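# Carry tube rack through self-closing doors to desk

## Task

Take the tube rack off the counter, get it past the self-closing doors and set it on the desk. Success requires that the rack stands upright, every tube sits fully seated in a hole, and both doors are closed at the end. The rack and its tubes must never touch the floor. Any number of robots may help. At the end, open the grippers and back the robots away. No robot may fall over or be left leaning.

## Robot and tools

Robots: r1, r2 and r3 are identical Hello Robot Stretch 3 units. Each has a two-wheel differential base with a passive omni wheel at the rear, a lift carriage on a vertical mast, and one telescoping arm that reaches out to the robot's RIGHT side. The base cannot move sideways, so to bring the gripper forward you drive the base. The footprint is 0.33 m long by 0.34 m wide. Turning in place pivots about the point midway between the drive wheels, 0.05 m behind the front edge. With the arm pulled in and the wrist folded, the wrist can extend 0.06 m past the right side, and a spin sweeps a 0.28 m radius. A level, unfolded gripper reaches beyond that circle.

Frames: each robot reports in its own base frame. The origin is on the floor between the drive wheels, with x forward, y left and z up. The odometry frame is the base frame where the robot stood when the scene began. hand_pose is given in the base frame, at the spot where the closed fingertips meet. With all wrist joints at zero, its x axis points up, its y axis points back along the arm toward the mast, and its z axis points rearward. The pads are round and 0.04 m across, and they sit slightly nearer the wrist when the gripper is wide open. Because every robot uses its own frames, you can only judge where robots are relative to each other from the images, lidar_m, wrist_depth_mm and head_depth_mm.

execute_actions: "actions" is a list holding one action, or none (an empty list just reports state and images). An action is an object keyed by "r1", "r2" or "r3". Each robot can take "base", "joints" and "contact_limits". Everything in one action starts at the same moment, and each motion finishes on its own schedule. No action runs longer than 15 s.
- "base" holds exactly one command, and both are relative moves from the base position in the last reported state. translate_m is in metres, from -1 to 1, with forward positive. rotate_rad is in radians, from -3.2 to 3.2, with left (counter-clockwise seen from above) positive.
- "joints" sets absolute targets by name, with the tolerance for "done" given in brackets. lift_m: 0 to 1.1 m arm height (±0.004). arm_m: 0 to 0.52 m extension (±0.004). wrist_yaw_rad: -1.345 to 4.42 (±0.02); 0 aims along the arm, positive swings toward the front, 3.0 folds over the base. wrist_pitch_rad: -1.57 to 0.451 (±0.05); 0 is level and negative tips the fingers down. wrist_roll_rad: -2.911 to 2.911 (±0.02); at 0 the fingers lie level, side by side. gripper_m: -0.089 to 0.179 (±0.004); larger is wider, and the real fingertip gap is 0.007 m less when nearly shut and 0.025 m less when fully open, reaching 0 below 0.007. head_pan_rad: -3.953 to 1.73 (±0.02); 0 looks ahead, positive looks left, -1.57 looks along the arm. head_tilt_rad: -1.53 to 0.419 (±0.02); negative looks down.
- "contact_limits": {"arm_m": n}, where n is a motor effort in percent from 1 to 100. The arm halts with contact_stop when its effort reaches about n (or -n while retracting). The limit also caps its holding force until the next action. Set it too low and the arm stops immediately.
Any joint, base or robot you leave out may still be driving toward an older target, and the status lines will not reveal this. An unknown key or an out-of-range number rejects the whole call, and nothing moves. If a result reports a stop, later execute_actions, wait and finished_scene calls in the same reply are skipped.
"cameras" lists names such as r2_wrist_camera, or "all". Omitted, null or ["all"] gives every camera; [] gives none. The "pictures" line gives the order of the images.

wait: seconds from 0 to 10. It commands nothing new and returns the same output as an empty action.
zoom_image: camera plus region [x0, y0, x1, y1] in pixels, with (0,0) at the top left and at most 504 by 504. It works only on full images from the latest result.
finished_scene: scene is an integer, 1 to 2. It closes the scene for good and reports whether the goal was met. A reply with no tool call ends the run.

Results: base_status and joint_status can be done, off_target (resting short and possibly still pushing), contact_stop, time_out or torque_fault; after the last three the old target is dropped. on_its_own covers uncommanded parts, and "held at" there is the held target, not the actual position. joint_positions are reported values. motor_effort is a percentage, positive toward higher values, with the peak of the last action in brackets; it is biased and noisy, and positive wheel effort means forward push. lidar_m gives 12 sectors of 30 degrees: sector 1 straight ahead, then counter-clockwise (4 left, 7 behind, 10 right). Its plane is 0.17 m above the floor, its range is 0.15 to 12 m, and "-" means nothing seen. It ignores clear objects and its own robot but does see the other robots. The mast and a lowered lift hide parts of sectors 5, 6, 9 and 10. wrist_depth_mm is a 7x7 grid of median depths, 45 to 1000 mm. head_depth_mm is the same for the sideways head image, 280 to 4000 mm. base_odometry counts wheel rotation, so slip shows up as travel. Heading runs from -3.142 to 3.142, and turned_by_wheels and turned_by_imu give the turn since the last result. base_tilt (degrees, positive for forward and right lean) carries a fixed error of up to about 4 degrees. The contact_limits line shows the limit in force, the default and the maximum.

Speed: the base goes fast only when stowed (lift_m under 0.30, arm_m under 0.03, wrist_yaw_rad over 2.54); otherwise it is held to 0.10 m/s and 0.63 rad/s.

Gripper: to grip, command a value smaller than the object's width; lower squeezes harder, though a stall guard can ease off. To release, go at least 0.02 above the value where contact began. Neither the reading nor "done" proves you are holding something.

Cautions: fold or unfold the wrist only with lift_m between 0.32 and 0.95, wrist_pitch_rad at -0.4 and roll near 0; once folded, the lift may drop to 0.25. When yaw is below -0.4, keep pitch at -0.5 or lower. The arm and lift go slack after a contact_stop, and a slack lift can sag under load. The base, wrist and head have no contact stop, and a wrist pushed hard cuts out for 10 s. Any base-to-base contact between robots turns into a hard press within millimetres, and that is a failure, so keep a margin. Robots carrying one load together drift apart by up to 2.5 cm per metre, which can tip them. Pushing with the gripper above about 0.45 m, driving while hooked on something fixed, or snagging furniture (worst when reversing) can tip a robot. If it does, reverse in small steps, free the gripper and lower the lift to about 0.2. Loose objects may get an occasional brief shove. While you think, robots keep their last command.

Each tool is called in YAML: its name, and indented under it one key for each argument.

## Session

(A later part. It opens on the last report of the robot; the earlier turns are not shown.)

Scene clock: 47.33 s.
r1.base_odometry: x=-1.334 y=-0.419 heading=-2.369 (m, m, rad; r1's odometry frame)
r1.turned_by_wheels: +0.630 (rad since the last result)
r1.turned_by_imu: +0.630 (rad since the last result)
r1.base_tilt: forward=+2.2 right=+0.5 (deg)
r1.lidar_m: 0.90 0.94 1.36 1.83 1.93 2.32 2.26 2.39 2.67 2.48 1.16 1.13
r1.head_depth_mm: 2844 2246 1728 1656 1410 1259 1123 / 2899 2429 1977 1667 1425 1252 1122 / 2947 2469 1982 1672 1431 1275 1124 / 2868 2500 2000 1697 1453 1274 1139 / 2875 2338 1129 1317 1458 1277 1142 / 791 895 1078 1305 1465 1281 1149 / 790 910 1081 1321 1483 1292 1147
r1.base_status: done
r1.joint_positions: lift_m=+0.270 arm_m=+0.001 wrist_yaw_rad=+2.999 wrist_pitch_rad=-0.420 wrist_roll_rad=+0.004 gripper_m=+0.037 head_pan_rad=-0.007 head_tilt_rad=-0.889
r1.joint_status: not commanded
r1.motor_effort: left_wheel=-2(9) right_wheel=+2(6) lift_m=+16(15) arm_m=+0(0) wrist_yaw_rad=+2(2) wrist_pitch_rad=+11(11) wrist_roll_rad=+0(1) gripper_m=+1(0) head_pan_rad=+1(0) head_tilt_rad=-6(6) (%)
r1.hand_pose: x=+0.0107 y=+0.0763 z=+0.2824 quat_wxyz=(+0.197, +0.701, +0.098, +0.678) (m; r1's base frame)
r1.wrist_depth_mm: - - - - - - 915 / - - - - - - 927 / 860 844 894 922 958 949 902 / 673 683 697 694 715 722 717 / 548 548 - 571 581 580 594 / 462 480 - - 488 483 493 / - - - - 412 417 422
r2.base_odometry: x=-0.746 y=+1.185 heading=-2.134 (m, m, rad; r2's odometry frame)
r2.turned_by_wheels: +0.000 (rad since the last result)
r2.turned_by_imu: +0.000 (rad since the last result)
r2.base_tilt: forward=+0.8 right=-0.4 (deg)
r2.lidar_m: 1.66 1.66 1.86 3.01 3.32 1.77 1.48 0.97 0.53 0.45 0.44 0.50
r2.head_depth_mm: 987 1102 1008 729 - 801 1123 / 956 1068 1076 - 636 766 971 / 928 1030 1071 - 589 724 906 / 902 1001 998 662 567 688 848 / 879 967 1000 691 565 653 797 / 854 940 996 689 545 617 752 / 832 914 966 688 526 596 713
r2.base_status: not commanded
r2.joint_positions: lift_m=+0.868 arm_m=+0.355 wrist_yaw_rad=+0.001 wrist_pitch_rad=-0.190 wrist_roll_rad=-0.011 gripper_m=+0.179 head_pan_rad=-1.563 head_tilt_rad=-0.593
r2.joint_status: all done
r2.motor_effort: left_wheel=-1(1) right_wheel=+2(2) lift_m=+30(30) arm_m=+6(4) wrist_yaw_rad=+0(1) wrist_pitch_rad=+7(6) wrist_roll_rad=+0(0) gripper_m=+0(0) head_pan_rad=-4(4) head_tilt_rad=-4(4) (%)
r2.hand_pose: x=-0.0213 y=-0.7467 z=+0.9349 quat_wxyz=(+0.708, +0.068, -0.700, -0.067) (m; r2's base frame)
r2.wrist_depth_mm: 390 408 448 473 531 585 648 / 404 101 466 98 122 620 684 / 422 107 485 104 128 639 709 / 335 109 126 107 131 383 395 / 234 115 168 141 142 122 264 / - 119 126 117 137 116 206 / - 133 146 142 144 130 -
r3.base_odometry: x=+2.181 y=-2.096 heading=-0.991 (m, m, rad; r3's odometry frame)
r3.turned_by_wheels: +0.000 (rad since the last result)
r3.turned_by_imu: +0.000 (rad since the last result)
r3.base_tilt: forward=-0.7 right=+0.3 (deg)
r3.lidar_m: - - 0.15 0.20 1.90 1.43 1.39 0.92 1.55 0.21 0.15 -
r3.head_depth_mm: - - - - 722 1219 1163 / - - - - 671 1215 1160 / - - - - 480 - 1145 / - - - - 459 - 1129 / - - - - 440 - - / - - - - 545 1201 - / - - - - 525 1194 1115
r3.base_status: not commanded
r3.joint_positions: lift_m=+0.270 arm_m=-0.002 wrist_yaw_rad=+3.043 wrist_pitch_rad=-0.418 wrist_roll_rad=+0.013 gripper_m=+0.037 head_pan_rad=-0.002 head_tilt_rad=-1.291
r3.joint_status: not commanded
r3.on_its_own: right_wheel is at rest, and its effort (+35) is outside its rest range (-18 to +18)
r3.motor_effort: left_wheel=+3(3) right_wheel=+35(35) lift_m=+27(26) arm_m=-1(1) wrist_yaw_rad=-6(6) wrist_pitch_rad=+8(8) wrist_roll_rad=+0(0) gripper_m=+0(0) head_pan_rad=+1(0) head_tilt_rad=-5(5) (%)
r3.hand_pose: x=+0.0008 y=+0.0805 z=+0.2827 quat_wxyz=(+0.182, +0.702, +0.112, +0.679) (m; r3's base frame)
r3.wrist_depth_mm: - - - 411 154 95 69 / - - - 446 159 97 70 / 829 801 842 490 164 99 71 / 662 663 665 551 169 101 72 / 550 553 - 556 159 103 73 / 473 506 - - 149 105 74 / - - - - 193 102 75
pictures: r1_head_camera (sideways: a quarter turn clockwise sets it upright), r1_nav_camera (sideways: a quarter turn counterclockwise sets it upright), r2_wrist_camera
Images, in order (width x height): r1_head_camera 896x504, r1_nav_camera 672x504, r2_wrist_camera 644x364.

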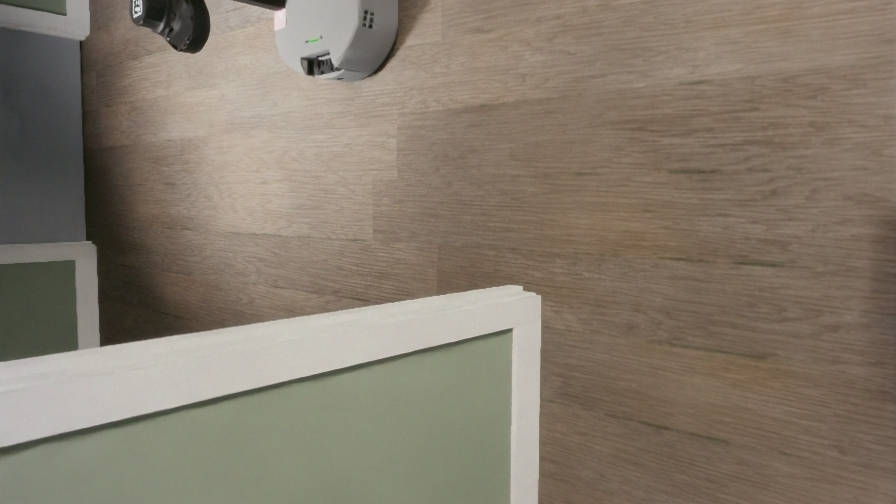

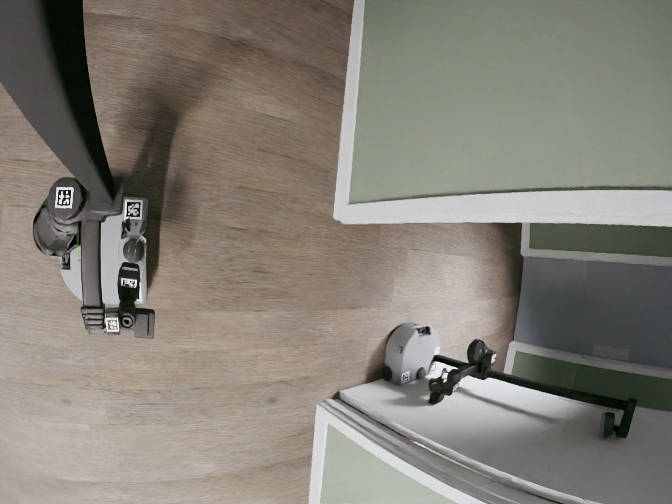

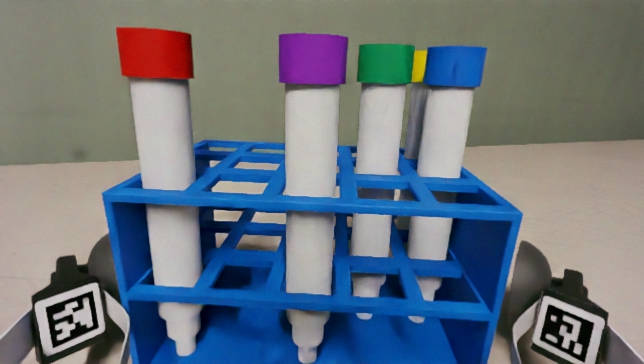

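execute_actions:
  actions:
    - {"r2":{"joints":{"gripper_m":0.11}},"r1":{"base":{"rotate_rad":-0.15},"joints":{"head_tilt_rad":-1.2}}}
  cameras: []

execute_actions:
  actions:
    - {"r2":{"joints":{"lift_m":0.92}},"r1":{"base":{"translate_m":0.55}}}
  cameras: ["r2_wrist_camera"]

execute_actions:
  actions:
    - {"r1":{"base":{"rotate_rad":0.14}}}
  cameras: ["r1_head_camera","r1_nav_camera","r3_nav_camera"]

Scene clock: 49.73 s.
r1.base_odometry: x=-1.334 y=-0.419 heading=-2.519 (m, m, rad; r1's odometry frame)
r1.turned_by_wheels: -0.150 (rad since the last result)
r1.turned_by_imu: -0.150 (rad since the last result)
r1.base_tilt: forward=+2.1 right=+0.5 (deg)
r1.lidar_m: 1.66 0.90 1.16 1.83 1.86 2.41 2.26 2.30 2.68 2.48 1.38 1.13
r1.head_depth_mm: 1553 1615 1485 1360 1259 1174 1095 / 1585 1624 1490 1366 1269 1189 - / 1785 1633 1506 1371 1277 1192 - / 1848 1658 1503 1374 1275 1184 - / 1863 1674 1509 1395 1285 1192 - / 1874 1625 1442 1401 1292 1195 1134 / 918 1082 1387 1402 1308 1203 1123
r1.base_status: done
r1.joint_positions: lift_m=+0.270 arm_m=+0.001 wrist_yaw_rad=+2.999 wrist_pitch_rad=-0.420 wrist_roll_rad=+0.004 gripper_m=+0.037 head_pan_rad=-0.007 head_tilt_rad=-1.185
r1.joint_status: all done
r1.motor_effort: left_wheel=+2(8) right_wheel=-1(5) lift_m=+16(16) arm_m=+0(1) wrist_yaw_rad=+2(2) wrist_pitch_rad=+10(11) wrist_roll_rad=-1(1) gripper_m=+1(1) head_pan_rad=+0(0) head_tilt_rad=-7(28) (%)
r1.hand_pose: x=+0.0107 y=+0.0763 z=+0.2824 quat_wxyz=(+0.197, +0.701, +0.098, +0.678) (m; r1's base frame)
r1.wrist_depth_mm: - - - - - - 821 / - - - - - - 828 / 881 837 922 919 915 935 822 / 672 673 699 711 718 728 726 / 547 561 - 567 582 582 583 / 463 485 - - 485 481 493 / - - - - 409 419 420
r2.base_odometry: x=-0.746 y=+1.185 heading=-2.134 (m, m, rad; r2's odometry frame)
r2.turned_by_wheels: +0.000 (rad since the last result)
r2.turned_by_imu: +0.000 (rad since the last result)
r2.base_tilt: forward=+0.9 right=-0.4 (deg)
r2.lidar_m: 1.66 1.66 1.86 3.03 3.33 1.78 1.49 0.96 0.53 0.45 0.45 0.50
r2.head_depth_mm: 984 1103 1010 728 - 802 1125 / 957 1067 1073 - 636 766 974 / 928 1032 1072 - 589 724 909 / 901 993 1000 662 566 688 846 / 874 966 998 691 564 654 796 / 853 938 997 689 545 617 753 / 832 915 970 686 527 596 716
r2.base_status: not commanded
r2.joint_positions: lift_m=+0.868 arm_m=+0.355 wrist_yaw_rad=+0.001 wrist_pitch_rad=-0.190 wrist_roll_rad=-0.011 gripper_m=+0.111 head_pan_rad=-1.563 head_tilt_rad=-0.593
r2.joint_status: all done
r2.motor_effort: left_wheel=-1(1) right_wheel=+2(2) lift_m=+30(30) arm_m=+6(6) wrist_yaw_rad=+0(1) wrist_pitch_rad=+6(6) wrist_roll_rad=+0(0) gripper_m=-13(89) head_pan_rad=-4(5) head_tilt_rad=-4(4) (%)
r2.hand_pose: x=-0.0213 y=-0.7467 z=+0.9350 quat_wxyz=(+0.708, +0.068, -0.700, -0.067) (m; r2's base frame)
r2.wrist_depth_mm: 392 409 453 487 528 586 653 / 409 425 471 114 136 619 699 / 424 446 187 120 143 636 727 / 334 312 123 122 146 359 397 / 236 212 148 150 154 227 265 / 181 131 141 136 160 135 198 / - 143 146 147 150 141 159
r3.base_odometry: x=+2.181 y=-2.096 heading=-0.991 (m, m, rad; r3's odometry frame)
r3.turned_by_wheels: +0.000 (rad since the last result)
r3.turned_by_imu: +0.000 (rad since the last result)
r3.base_tilt: forward=-0.8 right=+0.3 (deg)
r3.lidar_m: - - 0.15 0.20 1.91 1.43 1.39 0.93 1.55 0.21 0.15 -
r3.head_depth_mm: - - - - 720 1220 1169 / - - - - 670 1219 1155 / - - - - 480 - 1145 / - - - - 460 - 1131 / - - - - 440 - - / - - - - 545 1207 - / - - - - 526 1189 1108
r3.base_status: not commanded
r3.joint_positions: lift_m=+0.270 arm_m=-0.002 wrist_yaw_rad=+3.043 wrist_pitch_rad=-0.418 wrist_roll_rad=+0.013 gripper_m=+0.037 head_pan_rad=-0.002 head_tilt_rad=-1.291
r3.joint_status: not commanded
r3.on_its_own: right_wheel is at rest, and its effort (+35) is outside its rest range (-18 to +18)
r3.motor_effort: left_wheel=+3(3) right_wheel=+35(35) lift_m=+27(26) arm_m=-1(1) wrist_yaw_rad=-6(6) wrist_pitch_rad=+9(8) wrist_roll_rad=+0(0) gripper_m=+0(0) head_pan_rad=+1(1) head_tilt_rad=-4(4) (%)
r3.hand_pose: x=+0.0008 y=+0.0805 z=+0.2827 quat_wxyz=(+0.182, +0.702, +0.112, +0.679) (m; r3's base frame)
r3.wrist_depth_mm: - - - 404 154 95 69 / - - - 446 159 96 70 / 819 806 844 486 164 98 71 / 657 659 660 547 170 101 72 / 554 548 - 543 159 103 73 / 477 505 - - 149 105 74 / - - - - 191 102 75
pictures: none
No camera images: the call's "cameras" was empty. Leave "cameras" out to get every camera's image.

Scene clock: 53.20 s.
r1.base_odometry: x=-1.781 y=-0.740 heading=-2.519 (m, m, rad; r1's odometry frame)
r1.turned_by_wheels: +0.000 (rad since the last result)
r1.turned_by_imu: +0.001 (rad since the last result)
r1.base_tilt: forward=+2.2 right=+0.5 (deg)
r1.lidar_m: 2.69 0.41 0.42 1.00 1.91 2.47 2.81 2.87 2.90 1.88 0.75 0.81
r1.head_depth_mm: 1075 1374 1347 1359 1255 1173 1098 / 1743 1628 1406 1366 1260 1194 - / 1815 1637 1498 1373 1268 1183 - / 1844 1650 1511 1383 1275 1186 - / 1839 1673 1508 1389 1281 1193 - / 1850 1694 1528 1393 1227 1195 1127 / 1872 1683 1527 803 1087 1203 1119
r1.base_status: done
r1.joint_positions: lift_m=+0.270 arm_m=+0.001 wrist_yaw_rad=+2.999 wrist_pitch_rad=-0.420 wrist_roll_rad=+0.004 gripper_m=+0.037 head_pan_rad=-0.007 head_tilt_rad=-1.186
r1.joint_status: not commanded
r1.motor_effort: left_wheel=+2(11) right_wheel=-1(4) lift_m=+16(16) arm_m=+0(1) wrist_yaw_rad=+2(2) wrist_pitch_rad=+10(10) wrist_roll_rad=+0(0) gripper_m=+0(1) head_pan_rad=+1(0) head_tilt_rad=-7(7) (%)
r1.hand_pose: x=+0.0107 y=+0.0763 z=+0.2824 quat_wxyz=(+0.197, +0.701, +0.098, +0.678) (m; r1's base frame)
r1.wrist_depth_mm: - - - - 627 419 328 / - - - - 655 426 361 / 872 833 902 929 679 425 406 / 669 680 701 695 640 451 696 / 546 547 - 566 572 499 586 / 462 480 - - 492 487 491 / - - - - 409 417 423
r2.base_odometry: x=-0.746 y=+1.185 heading=-2.134 (m, m, rad; r2's odometry frame)
r2.turned_by_wheels: +0.000 (rad since the last result)
r2.turned_by_imu: -0.001 (rad since the last result)
r2.base_tilt: forward=+1.0 right=-0.2 (deg)
r2.lidar_m: 1.66 1.66 1.86 3.02 3.32 1.77 1.49 0.97 0.53 0.45 0.44 0.50
r2.head_depth_mm: 983 1099 1120 - 666 826 1046 / 953 1066 1123 663 631 766 975 / 929 1030 - 637 588 722 906 / 901 996 861 690 567 686 850 / 877 972 993 691 565 654 799 / 853 942 996 689 545 617 756 / 829 915 971 688 526 595 715
r2.base_status: not commanded
r2.joint_positions: lift_m=+0.920 arm_m=+0.355 wrist_yaw_rad=+0.001 wrist_pitch_rad=-0.195 wrist_roll_rad=-0.011 gripper_m=+0.111 head_pan_rad=-1.563 head_tilt_rad=-0.593
r2.joint_status: all done
r2.motor_effort: left_wheel=-1(1) right_wheel=+2(2) lift_m=+50(50) arm_m=+5(5) wrist_yaw_rad=-1(1) wrist_pitch_rad=+8(8) wrist_roll_rad=+0(0) gripper_m=-13(13) head_pan_rad=-4(4) head_tilt_rad=-4(4) (%)
r2.hand_pose: x=-0.0213 y=-0.7464 z=+0.9851 quat_wxyz=(+0.708, +0.070, -0.700, -0.068) (m; r2's base frame)
r2.wrist_depth_mm: 389 414 450 481 532 589 647 / 405 431 470 119 142 617 685 / 419 452 486 123 147 654 741 / 437 458 130 125 149 545 561 / 336 302 150 149 157 328 376 / 260 137 140 138 156 131 284 / 213 199 146 146 150 141 228
r3.base_odometry: x=+2.181 y=-2.096 heading=-0.991 (m, m, rad; r3's odometry frame)
r3.turned_by_wheels: +0.000 (rad since the last result)
r3.turned_by_imu: -0.001 (rad since the last result)
r3.base_tilt: forward=-0.8 right=+0.4 (deg)
r3.lidar_m: - - 0.15 0.20 1.90 1.43 1.39 0.93 1.03 0.21 0.15 -
r3.head_depth_mm: - - - - 721 1216 1160 / - - - - 671 1216 1154 / - - - - 479 - 1140 / - - - - 459 - 1130 / - - - - 440 - - / - - - - 546 1209 - / - - - - 527 1196 1114
r3.base_status: not commanded
r3.joint_positions: lift_m=+0.270 arm_m=-0.002 wrist_yaw_rad=+3.043 wrist_pitch_rad=-0.418 wrist_roll_rad=+0.013 gripper_m=+0.037 head_pan_rad=-0.002 head_tilt_rad=-1.291
r3.joint_status: not commanded
r3.on_its_own: right_wheel is at rest, and its effort (+35) is outside its rest range (-18 to +18)
r3.motor_effort: left_wheel=+3(3) right_wheel=+35(35) lift_m=+27(26) arm_m=-1(1) wrist_yaw_rad=-7(7) wrist_pitch_rad=+8(9) wrist_roll_rad=+0(1) gripper_m=-1(0) head_pan_rad=+1(2) head_tilt_rad=-5(5) (%)
r3.hand_pose: x=+0.0008 y=+0.0805 z=+0.2827 quat_wxyz=(+0.182, +0.702, +0.112, +0.679) (m; r3's base frame)
r3.wrist_depth_mm: - - - 410 154 95 69 / - - - 444 159 96 70 / 826 812 832 487 164 98 70 / 661 658 660 544 170 101 71 / 553 549 - 545 159 103 73 / 476 506 - - 149 105 74 / - - - - 192 102 75
pictures: r2_wrist_camera
Images, in order (width x height): r2_wrist_camera 644x364.

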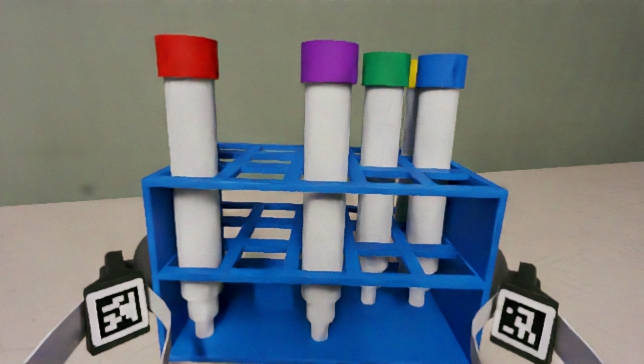

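Scene clock: 54.37 s.
r1.base_odometry: x=-1.781 y=-0.740 heading=-2.379 (m, m, rad; r1's odometry frame)
r1.turned_by_wheels: +0.140 (rad since the last result)
r1.turned_by_imu: +0.140 (rad since the last result)
r1.base_tilt: forward=+2.1 right=+0.4 (deg)
r1.lidar_m: 2.67 0.41 0.51 1.69 1.98 2.84 2.81 2.98 2.90 1.06 0.75 0.92
r1.head_depth_mm: 1794 1619 1342 1357 1260 1181 1094 / 1810 1637 1462 1374 1264 1188 - / 1829 1641 1487 1373 1279 1192 - / 1851 1652 1503 1380 1284 1190 - / 1864 1658 1514 1379 1271 1191 - / 1856 1674 1523 947 1247 1196 1128 / 1888 1678 674 753 1249 1209 1124
r1.base_status: done
r1.joint_positions: lift_m=+0.270 arm_m=+0.001 wrist_yaw_rad=+2.999 wrist_pitch_rad=-0.420 wrist_roll_rad=+0.004 gripper_m=+0.037 head_pan_rad=-0.007 head_tilt_rad=-1.186
r1.joint_status: not commanded
r1.motor_effort: left_wheel=-2(7) right_wheel=+2(5) lift_m=+16(16) arm_m=+0(0) wrist_yaw_rad=+1(2) wrist_pitch_rad=+11(10) wrist_roll_rad=+0(1) gripper_m=+0(1) head_pan_rad=+0(1) head_tilt_rad=-7(7) (%)
r1.hand_pose: x=+0.0107 y=+0.0763 z=+0.2824 quat_wxyz=(+0.197, +0.701, +0.098, +0.678) (m; r1's base frame)
r1.wrist_depth_mm: - - - - 858 492 337 / - - - - 878 502 339 / 853 857 886 928 822 503 356 / 671 677 706 702 702 500 386 / 549 553 - 569 587 492 432 / 467 486 - - 484 477 475 / - - - - 413 419 421
r2.base_odometry: x=-0.746 y=+1.185 heading=-2.134 (m, m, rad; r2's odometry frame)
r2.turned_by_wheels: +0.000 (rad since the last result)
r2.turned_by_imu: +0.000 (rad since the last result)
r2.base_tilt: forward=+0.8 right=-0.3 (deg)
r2.lidar_m: 1.66 1.66 1.86 3.04 3.33 1.78 1.48 0.97 0.53 0.45 0.45 0.50
r2.head_depth_mm: 985 1099 1121 - 667 824 1052 / 952 1061 1125 664 630 764 970 / 927 1031 - 638 588 724 904 / 900 999 863 691 567 686 852 / 877 970 1001 689 566 654 798 / 852 943 997 689 545 617 755 / 827 912 970 687 526 596 713
r2.base_status: not commanded
r2.joint_positions: lift_m=+0.920 arm_m=+0.355 wrist_yaw_rad=+0.001 wrist_pitch_rad=-0.195 wrist_roll_rad=-0.011 gripper_m=+0.111 head_pan_rad=-1.563 head_tilt_rad=-0.593
r2.joint_status: not commanded
r2.motor_effort: left_wheel=-1(2) right_wheel=+1(1) lift_m=+50(50) arm_m=+6(5) wrist_yaw_rad=+0(1) wrist_pitch_rad=+8(7) wrist_roll_rad=+0(0) gripper_m=-13(13) head_pan_rad=-4(4) head_tilt_rad=-3(3) (%)
r2.hand_pose: x=-0.0213 y=-0.7464 z=+0.9851 quat_wxyz=(+0.708, +0.070, -0.700, -0.068) (m; r2's base frame)
r2.wrist_depth_mm: 393 413 451 483 531 583 648 / 407 427 466 118 142 611 690 / 426 449 485 123 148 655 739 / 441 456 130 125 149 546 566 / 334 303 151 150 157 327 377 / 261 137 140 137 156 130 285 / 210 198 145 145 151 141 227
r3.base_odometry: x=+2.181 y=-2.096 heading=-0.991 (m, m, rad; r3's odometry frame)
r3.turned_by_wheels: +0.000 (rad since the last result)
r3.turned_by_imu: +0.000 (rad since the last result)
r3.base_tilt: forward=-0.7 right=+0.4 (deg)
r3.lidar_m: - - 0.15 0.20 1.90 1.42 1.39 0.92 1.03 0.21 0.15 -
r3.head_depth_mm: - - - - 720 1224 1162 / - - - - 672 1211 1152 / - - - - 479 - 1147 / - - - - 459 - 1132 / - - - - 440 - - / - - - - 546 1206 - / - - - - 524 1190 1114
r3.base_status: not commanded
r3.joint_positions: lift_m=+0.270 arm_m=-0.002 wrist_yaw_rad=+3.043 wrist_pitch_rad=-0.418 wrist_roll_rad=+0.013 gripper_m=+0.037 head_pan_rad=-0.002 head_tilt_rad=-1.291
r3.joint_status: not commanded
r3.on_its_own: right_wheel is at rest, and its effort (+35) is outside its rest range (-18 to +18)
r3.motor_effort: left_wheel=+3(3) right_wheel=+35(35) lift_m=+27(26) arm_m=-1(1) wrist_yaw_rad=-7(7) wrist_pitch_rad=+8(8) wrist_roll_rad=+0(0) gripper_m=-1(0) head_pan_rad=+1(2) head_tilt_rad=-3(4) (%)
r3.hand_pose: x=+0.0008 y=+0.0805 z=+0.2827 quat_wxyz=(+0.182, +0.702, +0.112, +0.679) (m; r3's base frame)
r3.wrist_depth_mm: - - - 408 154 95 69 / - - - 444 158 97 70 / 802 817 843 490 164 99 70 / 660 662 666 548 169 101 72 / 549 553 - 546 159 103 72 / 471 507 - - 149 105 74 / - - - - 191 102 75
pictures: r1_head_camera (sideways: a quarter turn clockwise sets it upright), r1_nav_camera (sideways: a quarter turn counterclockwise sets it upright), r3_nav_camera (sideways: a quarter turn counterclockwise sets it upright)
Images, in order (width x height): r1_head_camera 896x504, r1_nav_camera 672x504, r3_nav_camera 672x504.

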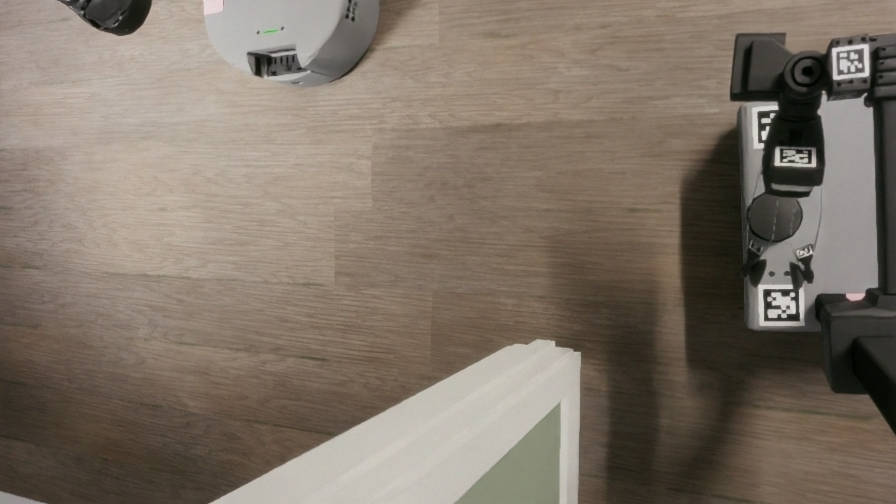

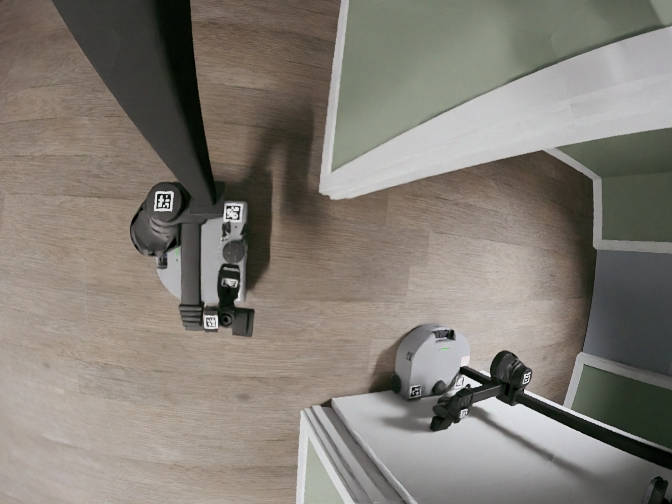

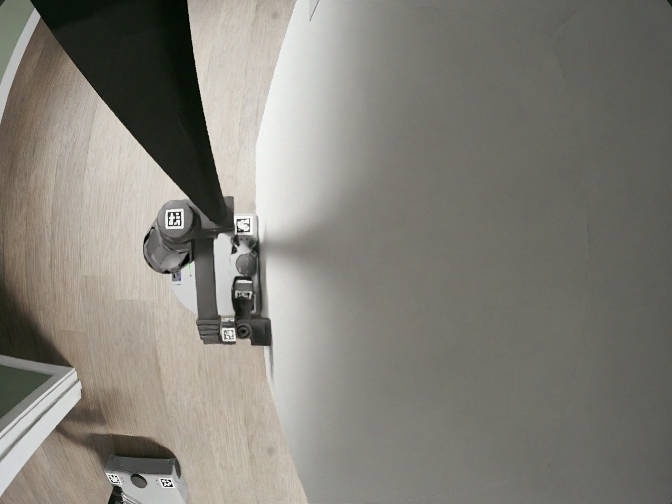

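execute_actions:
  actions:
    - {"r2":{"joints":{"arm_m":0,"gripper_m":0.104}},"r1":{"base":{"translate_m":0.55}}}
  cameras: ["r1_head_camera","r3_nav_camera","r2_wrist_camera"]

Scene clock: 58.63 s.
r1.base_odometry: x=-2.179 y=-1.119 heading=-2.379 (m, m, rad; r1's odometry frame)
r1.turned_by_wheels: +0.000 (rad since the last result)
r1.turned_by_imu: +0.001 (rad since the last result)
r1.base_tilt: forward=+2.1 right=+0.5 (deg)
r1.lidar_m: 2.13 1.08 0.83 0.28 0.24 2.79 3.35 3.28 0.71 0.64 0.65 0.93
r1.head_depth_mm: 1806 1634 1480 1357 1199 1183 1092 / 1815 1635 1483 1364 1266 1185 - / 1828 1644 1491 1371 1280 1191 - / 1831 1665 1519 1389 1277 1182 - / 1860 1658 1516 1386 1283 1190 - / 1881 1668 1524 1403 1288 1198 1126 / 1885 1705 1528 1413 1286 1201 1044
r1.base_status: done
r1.joint_positions: lift_m=+0.270 arm_m=+0.001 wrist_yaw_rad=+2.999 wrist_pitch_rad=-0.420 wrist_roll_rad=+0.004 gripper_m=+0.037 head_pan_rad=-0.007 head_tilt_rad=-1.186
r1.joint_status: not commanded
r1.motor_effort: left_wheel=-2(7) right_wheel=+2(8) lift_m=+16(16) arm_m=+0(0) wrist_yaw_rad=+2(2) wrist_pitch_rad=+11(10) wrist_roll_rad=-1(1) gripper_m=+1(0) head_pan_rad=+0(1) head_tilt_rad=-7(7) (%)
r1.hand_pose: x=+0.0107 y=+0.0763 z=+0.2824 quat_wxyz=(+0.197, +0.701, +0.098, +0.678) (m; r1's base frame)
r1.wrist_depth_mm: 209 - 513 754 763 786 800 / 229 - 614 824 856 864 894 / 263 254 605 887 898 929 927 / 611 280 598 721 704 728 723 / 527 319 - 560 586 579 586 / 466 353 - - 490 487 491 / - - - - 413 417 423
r2.base_odometry: x=-0.746 y=+1.185 heading=-2.134 (m, m, rad; r2's odometry frame)
r2.turned_by_wheels: +0.000 (rad since the last result)
r2.turned_by_imu: -0.001 (rad since the last result)
r2.base_tilt: forward=+0.8 right=-0.2 (deg)
r2.lidar_m: 1.67 1.66 1.86 3.03 3.33 1.77 1.48 0.97 0.53 0.45 0.45 0.50
r2.head_depth_mm: 984 1100 1010 695 664 - - / 956 1064 1007 638 580 - - / 928 1029 1005 432 440 - - / 904 999 1000 470 455 680 834 / 877 968 997 690 566 656 799 / 854 942 994 690 545 618 754 / 832 914 966 688 526 597 715
r2.base_status: not commanded
r2.joint_positions: lift_m=+0.920 arm_m=+0.000 wrist_yaw_rad=+0.000 wrist_pitch_rad=-0.195 wrist_roll_rad=-0.011 gripper_m=+0.105 head_pan_rad=-1.563 head_tilt_rad=-0.593
r2.joint_status: all done
r2.motor_effort: left_wheel=-1(1) right_wheel=+2(1) lift_m=+50(49) arm_m=-5(5) wrist_yaw_rad=-1(1) wrist_pitch_rad=+8(8) wrist_roll_rad=+0(0) gripper_m=-15(47) head_pan_rad=-4(5) head_tilt_rad=-4(4) (%)
r2.hand_pose: x=-0.0214 y=-0.3920 z=+0.9850 quat_wxyz=(+0.708, +0.070, -0.700, -0.069) (m; r2's base frame)
r2.wrist_depth_mm: 656 696 744 801 889 981 - / 689 705 791 119 141 - - / 707 742 799 123 148 - - / 485 451 130 125 149 548 566 / 339 307 150 150 157 330 379 / 261 137 140 138 156 131 353 / 215 210 146 145 149 141 429
r3.base_odometry: x=+2.181 y=-2.096 heading=-0.991 (m, m, rad; r3's odometry frame)
r3.turned_by_wheels: +0.000 (rad since the last result)
r3.turned_by_imu: -0.001 (rad since the last result)
r3.base_tilt: forward=-0.8 right=+0.4 (deg)
r3.lidar_m: - - 0.15 0.20 1.91 1.43 1.39 0.65 3.55 0.21 0.15 -
r3.head_depth_mm: - - - - 723 1221 1159 / - - - - 671 1218 1159 / - - - - 479 - 1146 / - - - - 459 - 1137 / - - - - 440 - - / - - - - 545 1202 - / - - - - 525 1193 1110
r3.base_status: not commanded
r3.joint_positions: lift_m=+0.270 arm_m=-0.002 wrist_yaw_rad=+3.043 wrist_pitch_rad=-0.418 wrist_roll_rad=+0.013 gripper_m=+0.037 head_pan_rad=-0.002 head_tilt_rad=-1.291
r3.joint_status: not commanded
r3.on_its_own: right_wheel is at rest, and its effort (+36) is outside its rest range (-18 to +18)
r3.motor_effort: left_wheel=+3(3) right_wheel=+36(35) lift_m=+27(26) arm_m=-1(1) wrist_yaw_rad=-6(7) wrist_pitch_rad=+8(8) wrist_roll_rad=-1(0) gripper_m=+0(0) head_pan_rad=+2(0) head_tilt_rad=-5(5) (%)
r3.hand_pose: x=+0.0008 y=+0.0805 z=+0.2827 quat_wxyz=(+0.182, +0.702, +0.112, +0.679) (m; r3's base frame)
r3.wrist_depth_mm: - - - 407 154 95 69 / - - - 446 158 97 70 / 826 808 829 492 164 99 71 / 667 667 658 544 170 101 72 / 547 552 - 549 159 103 73 / 482 500 - - 150 105 74 / - - - - 192 102 75
pictures: r1_head_camera (sideways: a quarter turn clockwise sets it upright), r2_wrist_camera, r3_nav_camera (sideways: a quarter turn counterclockwise sets it upright)
Images, in order (width x height): r1_head_camera 896x504, r2_wrist_camera 644x364, r3_nav_camera 672x504.

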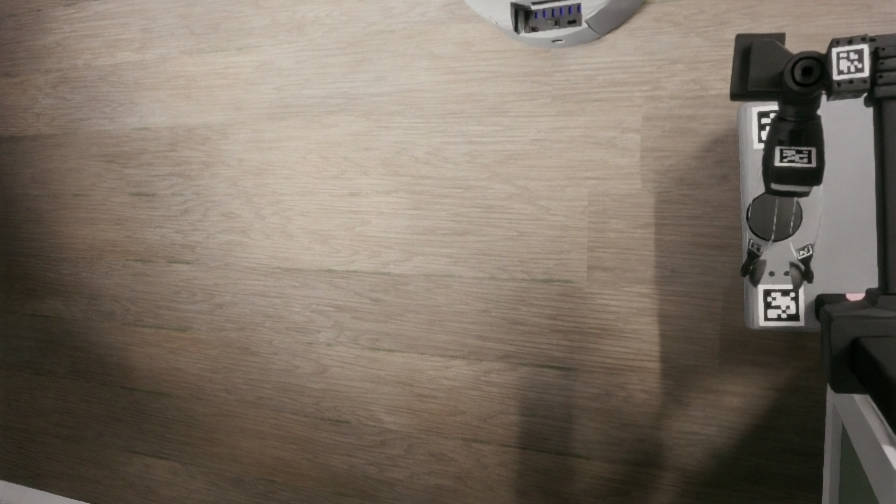

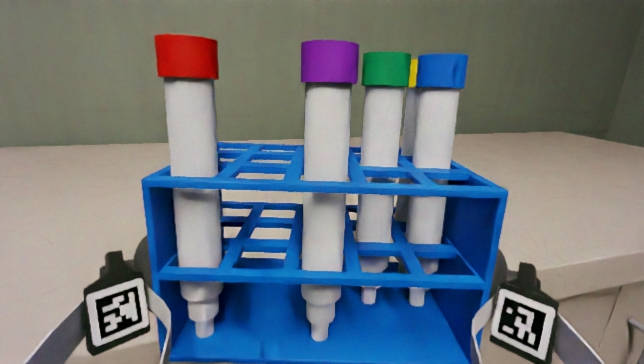

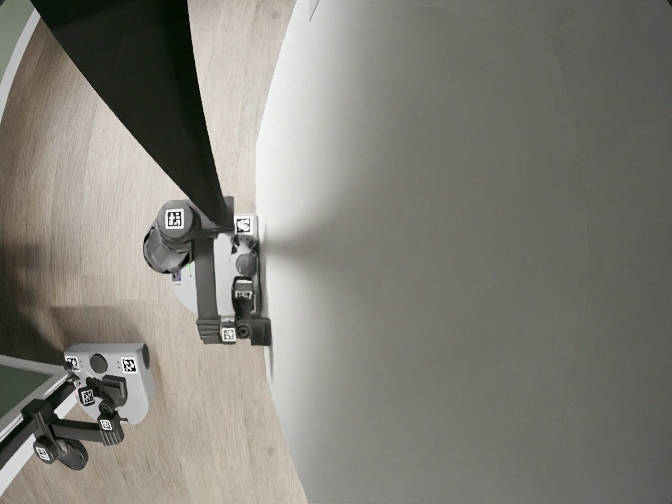

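execute_actions:
  actions:
    - {"r2":{"base":{"rotate_rad":1.87},"joints":{"wrist_yaw_rad":2.0,"head_pan_rad":1.2,"head_tilt_rad":-0.6}},"r1":{"base":{"translate_m":1.0},"joints":{"head_tilt_rad":-0.9}}}
  cameras: []

execute_actions:
  actions:
    - {"r2":{"base":{"translate_m":1.0},"joints":{"head_pan_rad":1.57}},"r1":{"base":{"rotate_rad":-0.5}}}
  cameras: ["r1_head_camera","r1_nav_camera","r2_head_camera","r2_wrist_camera"]

Scene clock: 64.67 s.
r1.base_odometry: x=-2.902 y=-1.810 heading=-2.380 (m, m, rad; r1's odometry frame)
r1.turned_by_wheels: +0.000 (rad since the last result)
r1.turned_by_imu: +0.001 (rad since the last result)
r1.base_tilt: forward=+2.1 right=+0.5 (deg)
r1.lidar_m: 1.12 1.00 0.76 0.75 0.79 1.13 1.11 0.74 0.70 1.35 1.43 1.22
r1.head_depth_mm: 1057 1216 1436 1586 1406 1248 1121 / 1052 1224 1439 1600 1424 1251 1119 / 1066 1227 1449 1614 1435 1263 1129 / 1070 1231 1433 1625 1437 1278 1136 / 1018 1166 1389 1598 1445 1274 1140 / 1010 1175 1384 1618 1461 1282 1142 / 1015 1174 1401 1632 1468 1282 1152
r1.base_status: done
r1.joint_positions: lift_m=+0.270 arm_m=+0.001 wrist_yaw_rad=+2.999 wrist_pitch_rad=-0.420 wrist_roll_rad=+0.004 gripper_m=+0.037 head_pan_rad=-0.007 head_tilt_rad=-0.901
r1.joint_status: all done
r1.motor_effort: left_wheel=-3(9) right_wheel=+2(6) lift_m=+16(16) arm_m=+0(0) wrist_yaw_rad=+2(2) wrist_pitch_rad=+11(10) wrist_roll_rad=-1(1) gripper_m=+1(0) head_pan_rad=+1(0) head_tilt_rad=+0(22) (%)
r1.hand_pose: x=+0.0107 y=+0.0763 z=+0.2824 quat_wxyz=(+0.197, +0.701, +0.098, +0.678) (m; r1's base frame)
r1.wrist_depth_mm: 676 - 686 705 713 736 754 / 721 - 769 769 792 802 811 / 773 793 815 811 832 859 888 / 679 685 698 700 706 727 726 / 545 557 - 561 586 575 586 / 468 480 - - 493 485 495 / - - - - 413 417 423
r2.base_odometry: x=-0.746 y=+1.185 heading=-0.264 (m, m, rad; r2's odometry frame)
r2.turned_by_wheels: +1.870 (rad since the last result)
r2.turned_by_imu: +1.883 (rad since the last result)
r2.base_tilt: forward=+0.8 right=-0.3 (deg)
r2.lidar_m: 3.66 2.14 1.55 1.48 0.63 0.46 0.45 0.46 0.63 1.66 1.71 2.31
r2.head_depth_mm: 1465 1624 1887 2150 1774 1437 1202 / 1412 1572 1781 2037 1779 1434 1205 / 1352 1509 1697 1949 1766 1429 1210 / 1303 1438 1621 1831 1771 1435 1206 / 1263 1394 1547 1751 1763 1432 1199 / 1217 1333 1482 1660 1764 1430 1198 / 1175 1285 1429 1588 1708 1424 1198
r2.base_status: done
r2.joint_positions: lift_m=+0.920 arm_m=+0.000 wrist_yaw_rad=+1.998 wrist_pitch_rad=-0.195 wrist_roll_rad=-0.011 gripper_m=+0.105 head_pan_rad=+1.193 head_tilt_rad=-0.593
r2.joint_status: all done
r2.motor_effort: left_wheel=-1(4) right_wheel=+3(6) lift_m=+50(50) arm_m=-5(5) wrist_yaw_rad=+2(6) wrist_pitch_rad=+8(8) wrist_roll_rad=+0(0) gripper_m=-15(15) head_pan_rad=+5(49) head_tilt_rad=-4(3) (%)
r2.hand_pose: x=+0.2031 y=-0.0431 z=+0.9850 quat_wxyz=(+0.441, +0.626, -0.320, +0.558) (m; r2's base frame)
r2.wrist_depth_mm: - - - - - - - / - - - 118 141 - - / - - - 152 148 - - / - - 134 125 150 - - / - - 150 150 157 - - / - 134 140 139 156 131 - / - - 146 147 150 140 -
r3.base_odometry: x=+2.181 y=-2.096 heading=-0.991 (m, m, rad; r3's odometry frame)
r3.turned_by_wheels: +0.000 (rad since the last result)
r3.turned_by_imu: -0.001 (rad since the last result)
r3.base_tilt: forward=-0.8 right=+0.4 (deg)
r3.lidar_m: - - 0.15 0.20 0.88 0.93 1.39 0.92 3.57 0.21 0.15 -
r3.head_depth_mm: - - - - 721 1219 1168 / - - - - 671 1213 1155 / - - - - 480 - 1144 / - - - - 459 - 1130 / - - - - 440 - - / - - - - 545 1208 - / - - - - 526 1193 1112
r3.base_status: not commanded
r3.joint_positions: lift_m=+0.270 arm_m=-0.002 wrist_yaw_rad=+3.043 wrist_pitch_rad=-0.418 wrist_roll_rad=+0.013 gripper_m=+0.037 head_pan_rad=-0.002 head_tilt_rad=-1.291
r3.joint_status: not commanded
r3.on_its_own: right_wheel is at rest, and its effort (+35) is outside its rest range (-18 to +18)
r3.motor_effort: left_wheel=+3(4) right_wheel=+35(35) lift_m=+26(26) arm_m=-1(1) wrist_yaw_rad=-7(6) wrist_pitch_rad=+9(9) wrist_roll_rad=+0(1) gripper_m=+0(0) head_pan_rad=+1(1) head_tilt_rad=-4(5) (%)
r3.hand_pose: x=+0.0008 y=+0.0805 z=+0.2827 quat_wxyz=(+0.182, +0.702, +0.112, +0.679) (m; r3's base frame)
r3.wrist_depth_mm: - - - 406 154 95 69 / - - - 445 159 97 70 / 692 833 841 483 164 99 71 / 636 659 660 549 170 101 72 / 549 551 - 553 159 103 73 / 476 505 - - 150 105 74 / - - - - 192 102 75
pictures: none
No camera images: the call's "cameras" was empty. Leave "cameras" out to get every camera's image.

Scene clock: 75.63 s.
r1.base_odometry: x=-2.902 y=-1.810 heading=-2.879 (m, m, rad; r1's odometry frame)
r1.turned_by_wheels: -0.500 (rad since the last result)
r1.turned_by_imu: -0.501 (rad since the last result)
r1.base_tilt: forward=+2.2 right=+0.5 (deg)
r1.lidar_m: 1.22 1.12 0.98 0.76 0.75 0.79 1.12 1.11 0.74 0.70 1.35 1.44
r1.head_depth_mm: 1283 1533 1793 1626 1410 1249 1110 / 1229 1435 1703 1654 1416 1255 1115 / 1248 1427 1679 1639 1428 1253 1126 / 1180 1363 1599 1673 1452 1277 1132 / 1124 1286 1490 1642 1445 1276 1136 / 1082 1214 1416 1627 1461 1279 1143 / 1036 1167 1347 1565 1465 1288 1152
r1.base_status: done
r1.joint_positions: lift_m=+0.270 arm_m=+0.001 wrist_yaw_rad=+2.999 wrist_pitch_rad=-0.420 wrist_roll_rad=+0.004 gripper_m=+0.037 head_pan_rad=-0.007 head_tilt_rad=-0.901
r1.joint_status: not commanded
r1.motor_effort: left_wheel=+2(8) right_wheel=-1(5) lift_m=+16(16) arm_m=+0(0) wrist_yaw_rad=+1(2) wrist_pitch_rad=+11(11) wrist_roll_rad=+0(0) gripper_m=-1(1) head_pan_rad=+1(0) head_tilt_rad=+0(0) (%)
r1.hand_pose: x=+0.0107 y=+0.0763 z=+0.2824 quat_wxyz=(+0.197, +0.701, +0.098, +0.678) (m; r1's base frame)
r1.wrist_depth_mm: 555 - 712 828 - - 840 / 586 - 785 912 - - 879 / 623 672 821 897 948 941 887 / 635 690 684 699 708 712 728 / 543 553 - 567 586 584 583 / 468 481 - - 489 490 493 / - - - - 410 422 426
r2.base_odometry: x=+0.220 y=+0.924 heading=-0.264 (m, m, rad; r2's odometry frame)
r2.turned_by_wheels: +0.000 (rad since the last result)
r2.turned_by_imu: -0.004 (rad since the last result)
r2.base_tilt: forward=+0.8 right=-0.3 (deg)
r2.lidar_m: 2.68 2.18 1.57 1.49 1.55 1.50 1.44 1.49 1.71 1.64 1.69 2.28
r2.head_depth_mm: 1227 1369 1528 1728 1777 1442 1203 / 1208 1367 1524 1738 1780 1443 1203 / 1233 1352 1531 1738 1773 1438 1199 / 1234 1368 1527 1737 1770 1440 1204 / 1235 1363 1535 1739 1766 1432 1201 / 1241 1377 1539 1746 1861 - - / 1234 1370 1530 1748 1876 - -
r2.base_status: done
r2.joint_positions: lift_m=+0.920 arm_m=+0.000 wrist_yaw_rad=+1.998 wrist_pitch_rad=-0.195 wrist_roll_rad=-0.011 gripper_m=+0.105 head_pan_rad=+1.563 head_tilt_rad=-0.593
r2.joint_status: all done
r2.motor_effort: left_wheel=+0(2) right_wheel=+1(6) lift_m=+50(49) arm_m=-5(5) wrist_yaw_rad=+2(2) wrist_pitch_rad=+8(8) wrist_roll_rad=+0(0) gripper_m=-15(15) head_pan_rad=+5(38) head_tilt_rad=-4(5) (%)
r2.hand_pose: x=+0.2031 y=-0.0431 z=+0.9850 quat_wxyz=(+0.441, +0.626, -0.320, +0.558) (m; r2's base frame)
r2.wrist_depth_mm: - - - - - - - / - - - 118 141 - - / - - - 152 147 - - / - - 134 125 149 - - / - - 150 150 157 - - / - 134 140 139 156 131 - / - - 145 146 150 141 -
r3.base_odometry: x=+2.181 y=-2.096 heading=-0.991 (m, m, rad; r3's odometry frame)
r3.turned_by_wheels: +0.000 (rad since the last result)
r3.turned_by_imu: -0.002 (rad since the last result)
r3.base_tilt: forward=-0.7 right=+0.3 (deg)
r3.lidar_m: - - 0.15 0.20 0.88 1.00 1.39 0.93 3.57 0.21 0.15 -
r3.head_depth_mm: - - - - 720 1210 1165 / - - - - 670 1210 1152 / - - - - 480 - 1148 / - - - - 459 - 1135 / - - - - 440 - - / - - - - 545 1207 - / - - - - 526 1198 1113
r3.base_status: not commanded
r3.joint_positions: lift_m=+0.270 arm_m=-0.002 wrist_yaw_rad=+3.043 wrist_pitch_rad=-0.418 wrist_roll_rad=+0.013 gripper_m=+0.037 head_pan_rad=-0.002 head_tilt_rad=-1.291
r3.joint_status: not commanded
r3.on_its_own: right_wheel is at rest, and its effort (+34) is outside its rest range (-18 to +18)
r3.motor_effort: left_wheel=+3(3) right_wheel=+34(35) lift_m=+26(26) arm_m=-1(1) wrist_yaw_rad=-7(7) wrist_pitch_rad=+8(8) wrist_roll_rad=+0(0) gripper_m=+0(0) head_pan_rad=+1(1) head_tilt_rad=-4(5) (%)
r3.hand_pose: x=+0.0008 y=+0.0805 z=+0.2827 quat_wxyz=(+0.182, +0.702, +0.112, +0.679) (m; r3's base frame)
r3.wrist_depth_mm: - - - 409 153 95 69 / - - - 444 159 97 70 / 702 812 824 492 164 98 71 / 663 671 666 549 170 101 72 / 553 560 - 549 160 103 73 / 477 506 - - 149 105 74 / - - - - 192 102 75
pictures: r1_head_camera (sideways: a quarter turn clockwise sets it upright), r1_nav_camera (sideways: a quarter turn counterclockwise sets it upright), r2_head_camera (sideways: a quarter turn clockwise sets it upright), r2_wrist_camera
Images, in order (width x height): r1_head_camera 896x504, r1_nav_camera 672x504, r2_head_camera 896x504, r2_wrist_camera 644x364.

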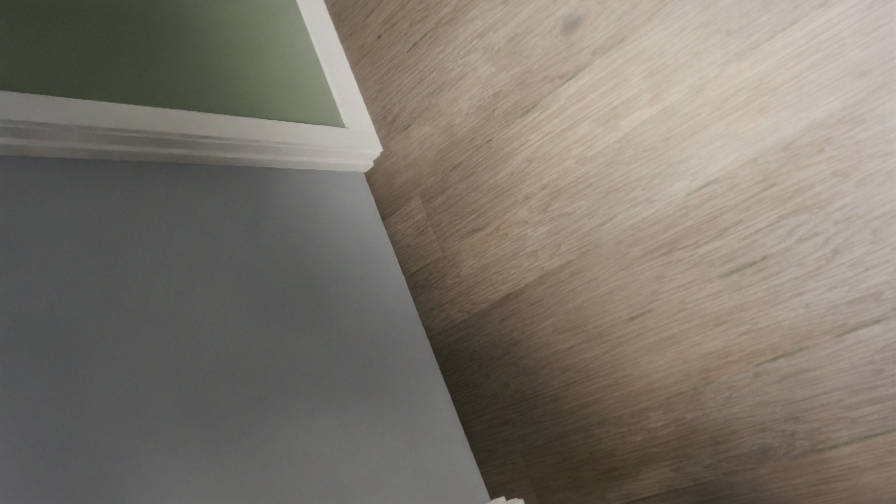

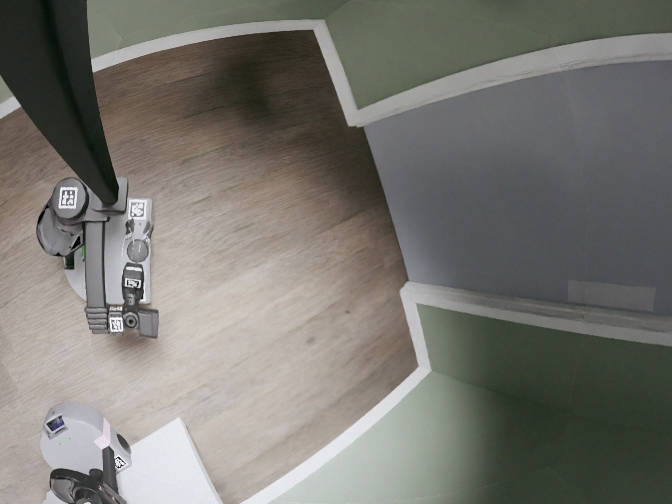

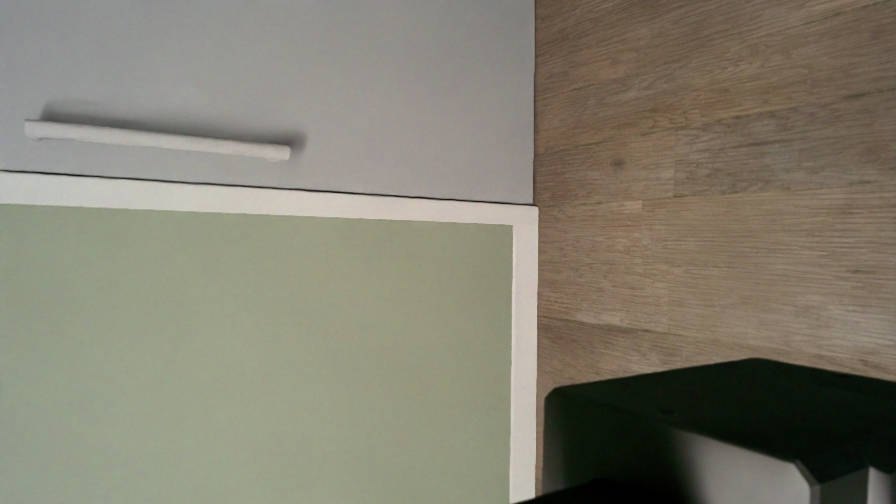

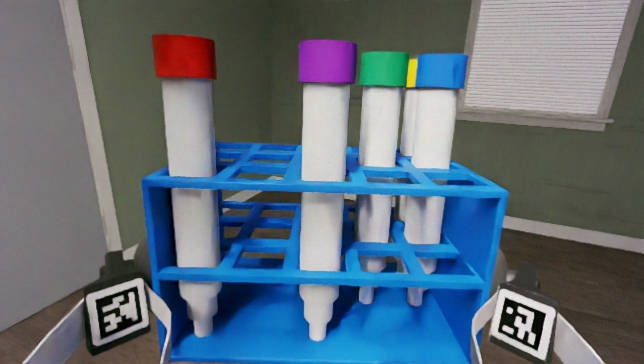

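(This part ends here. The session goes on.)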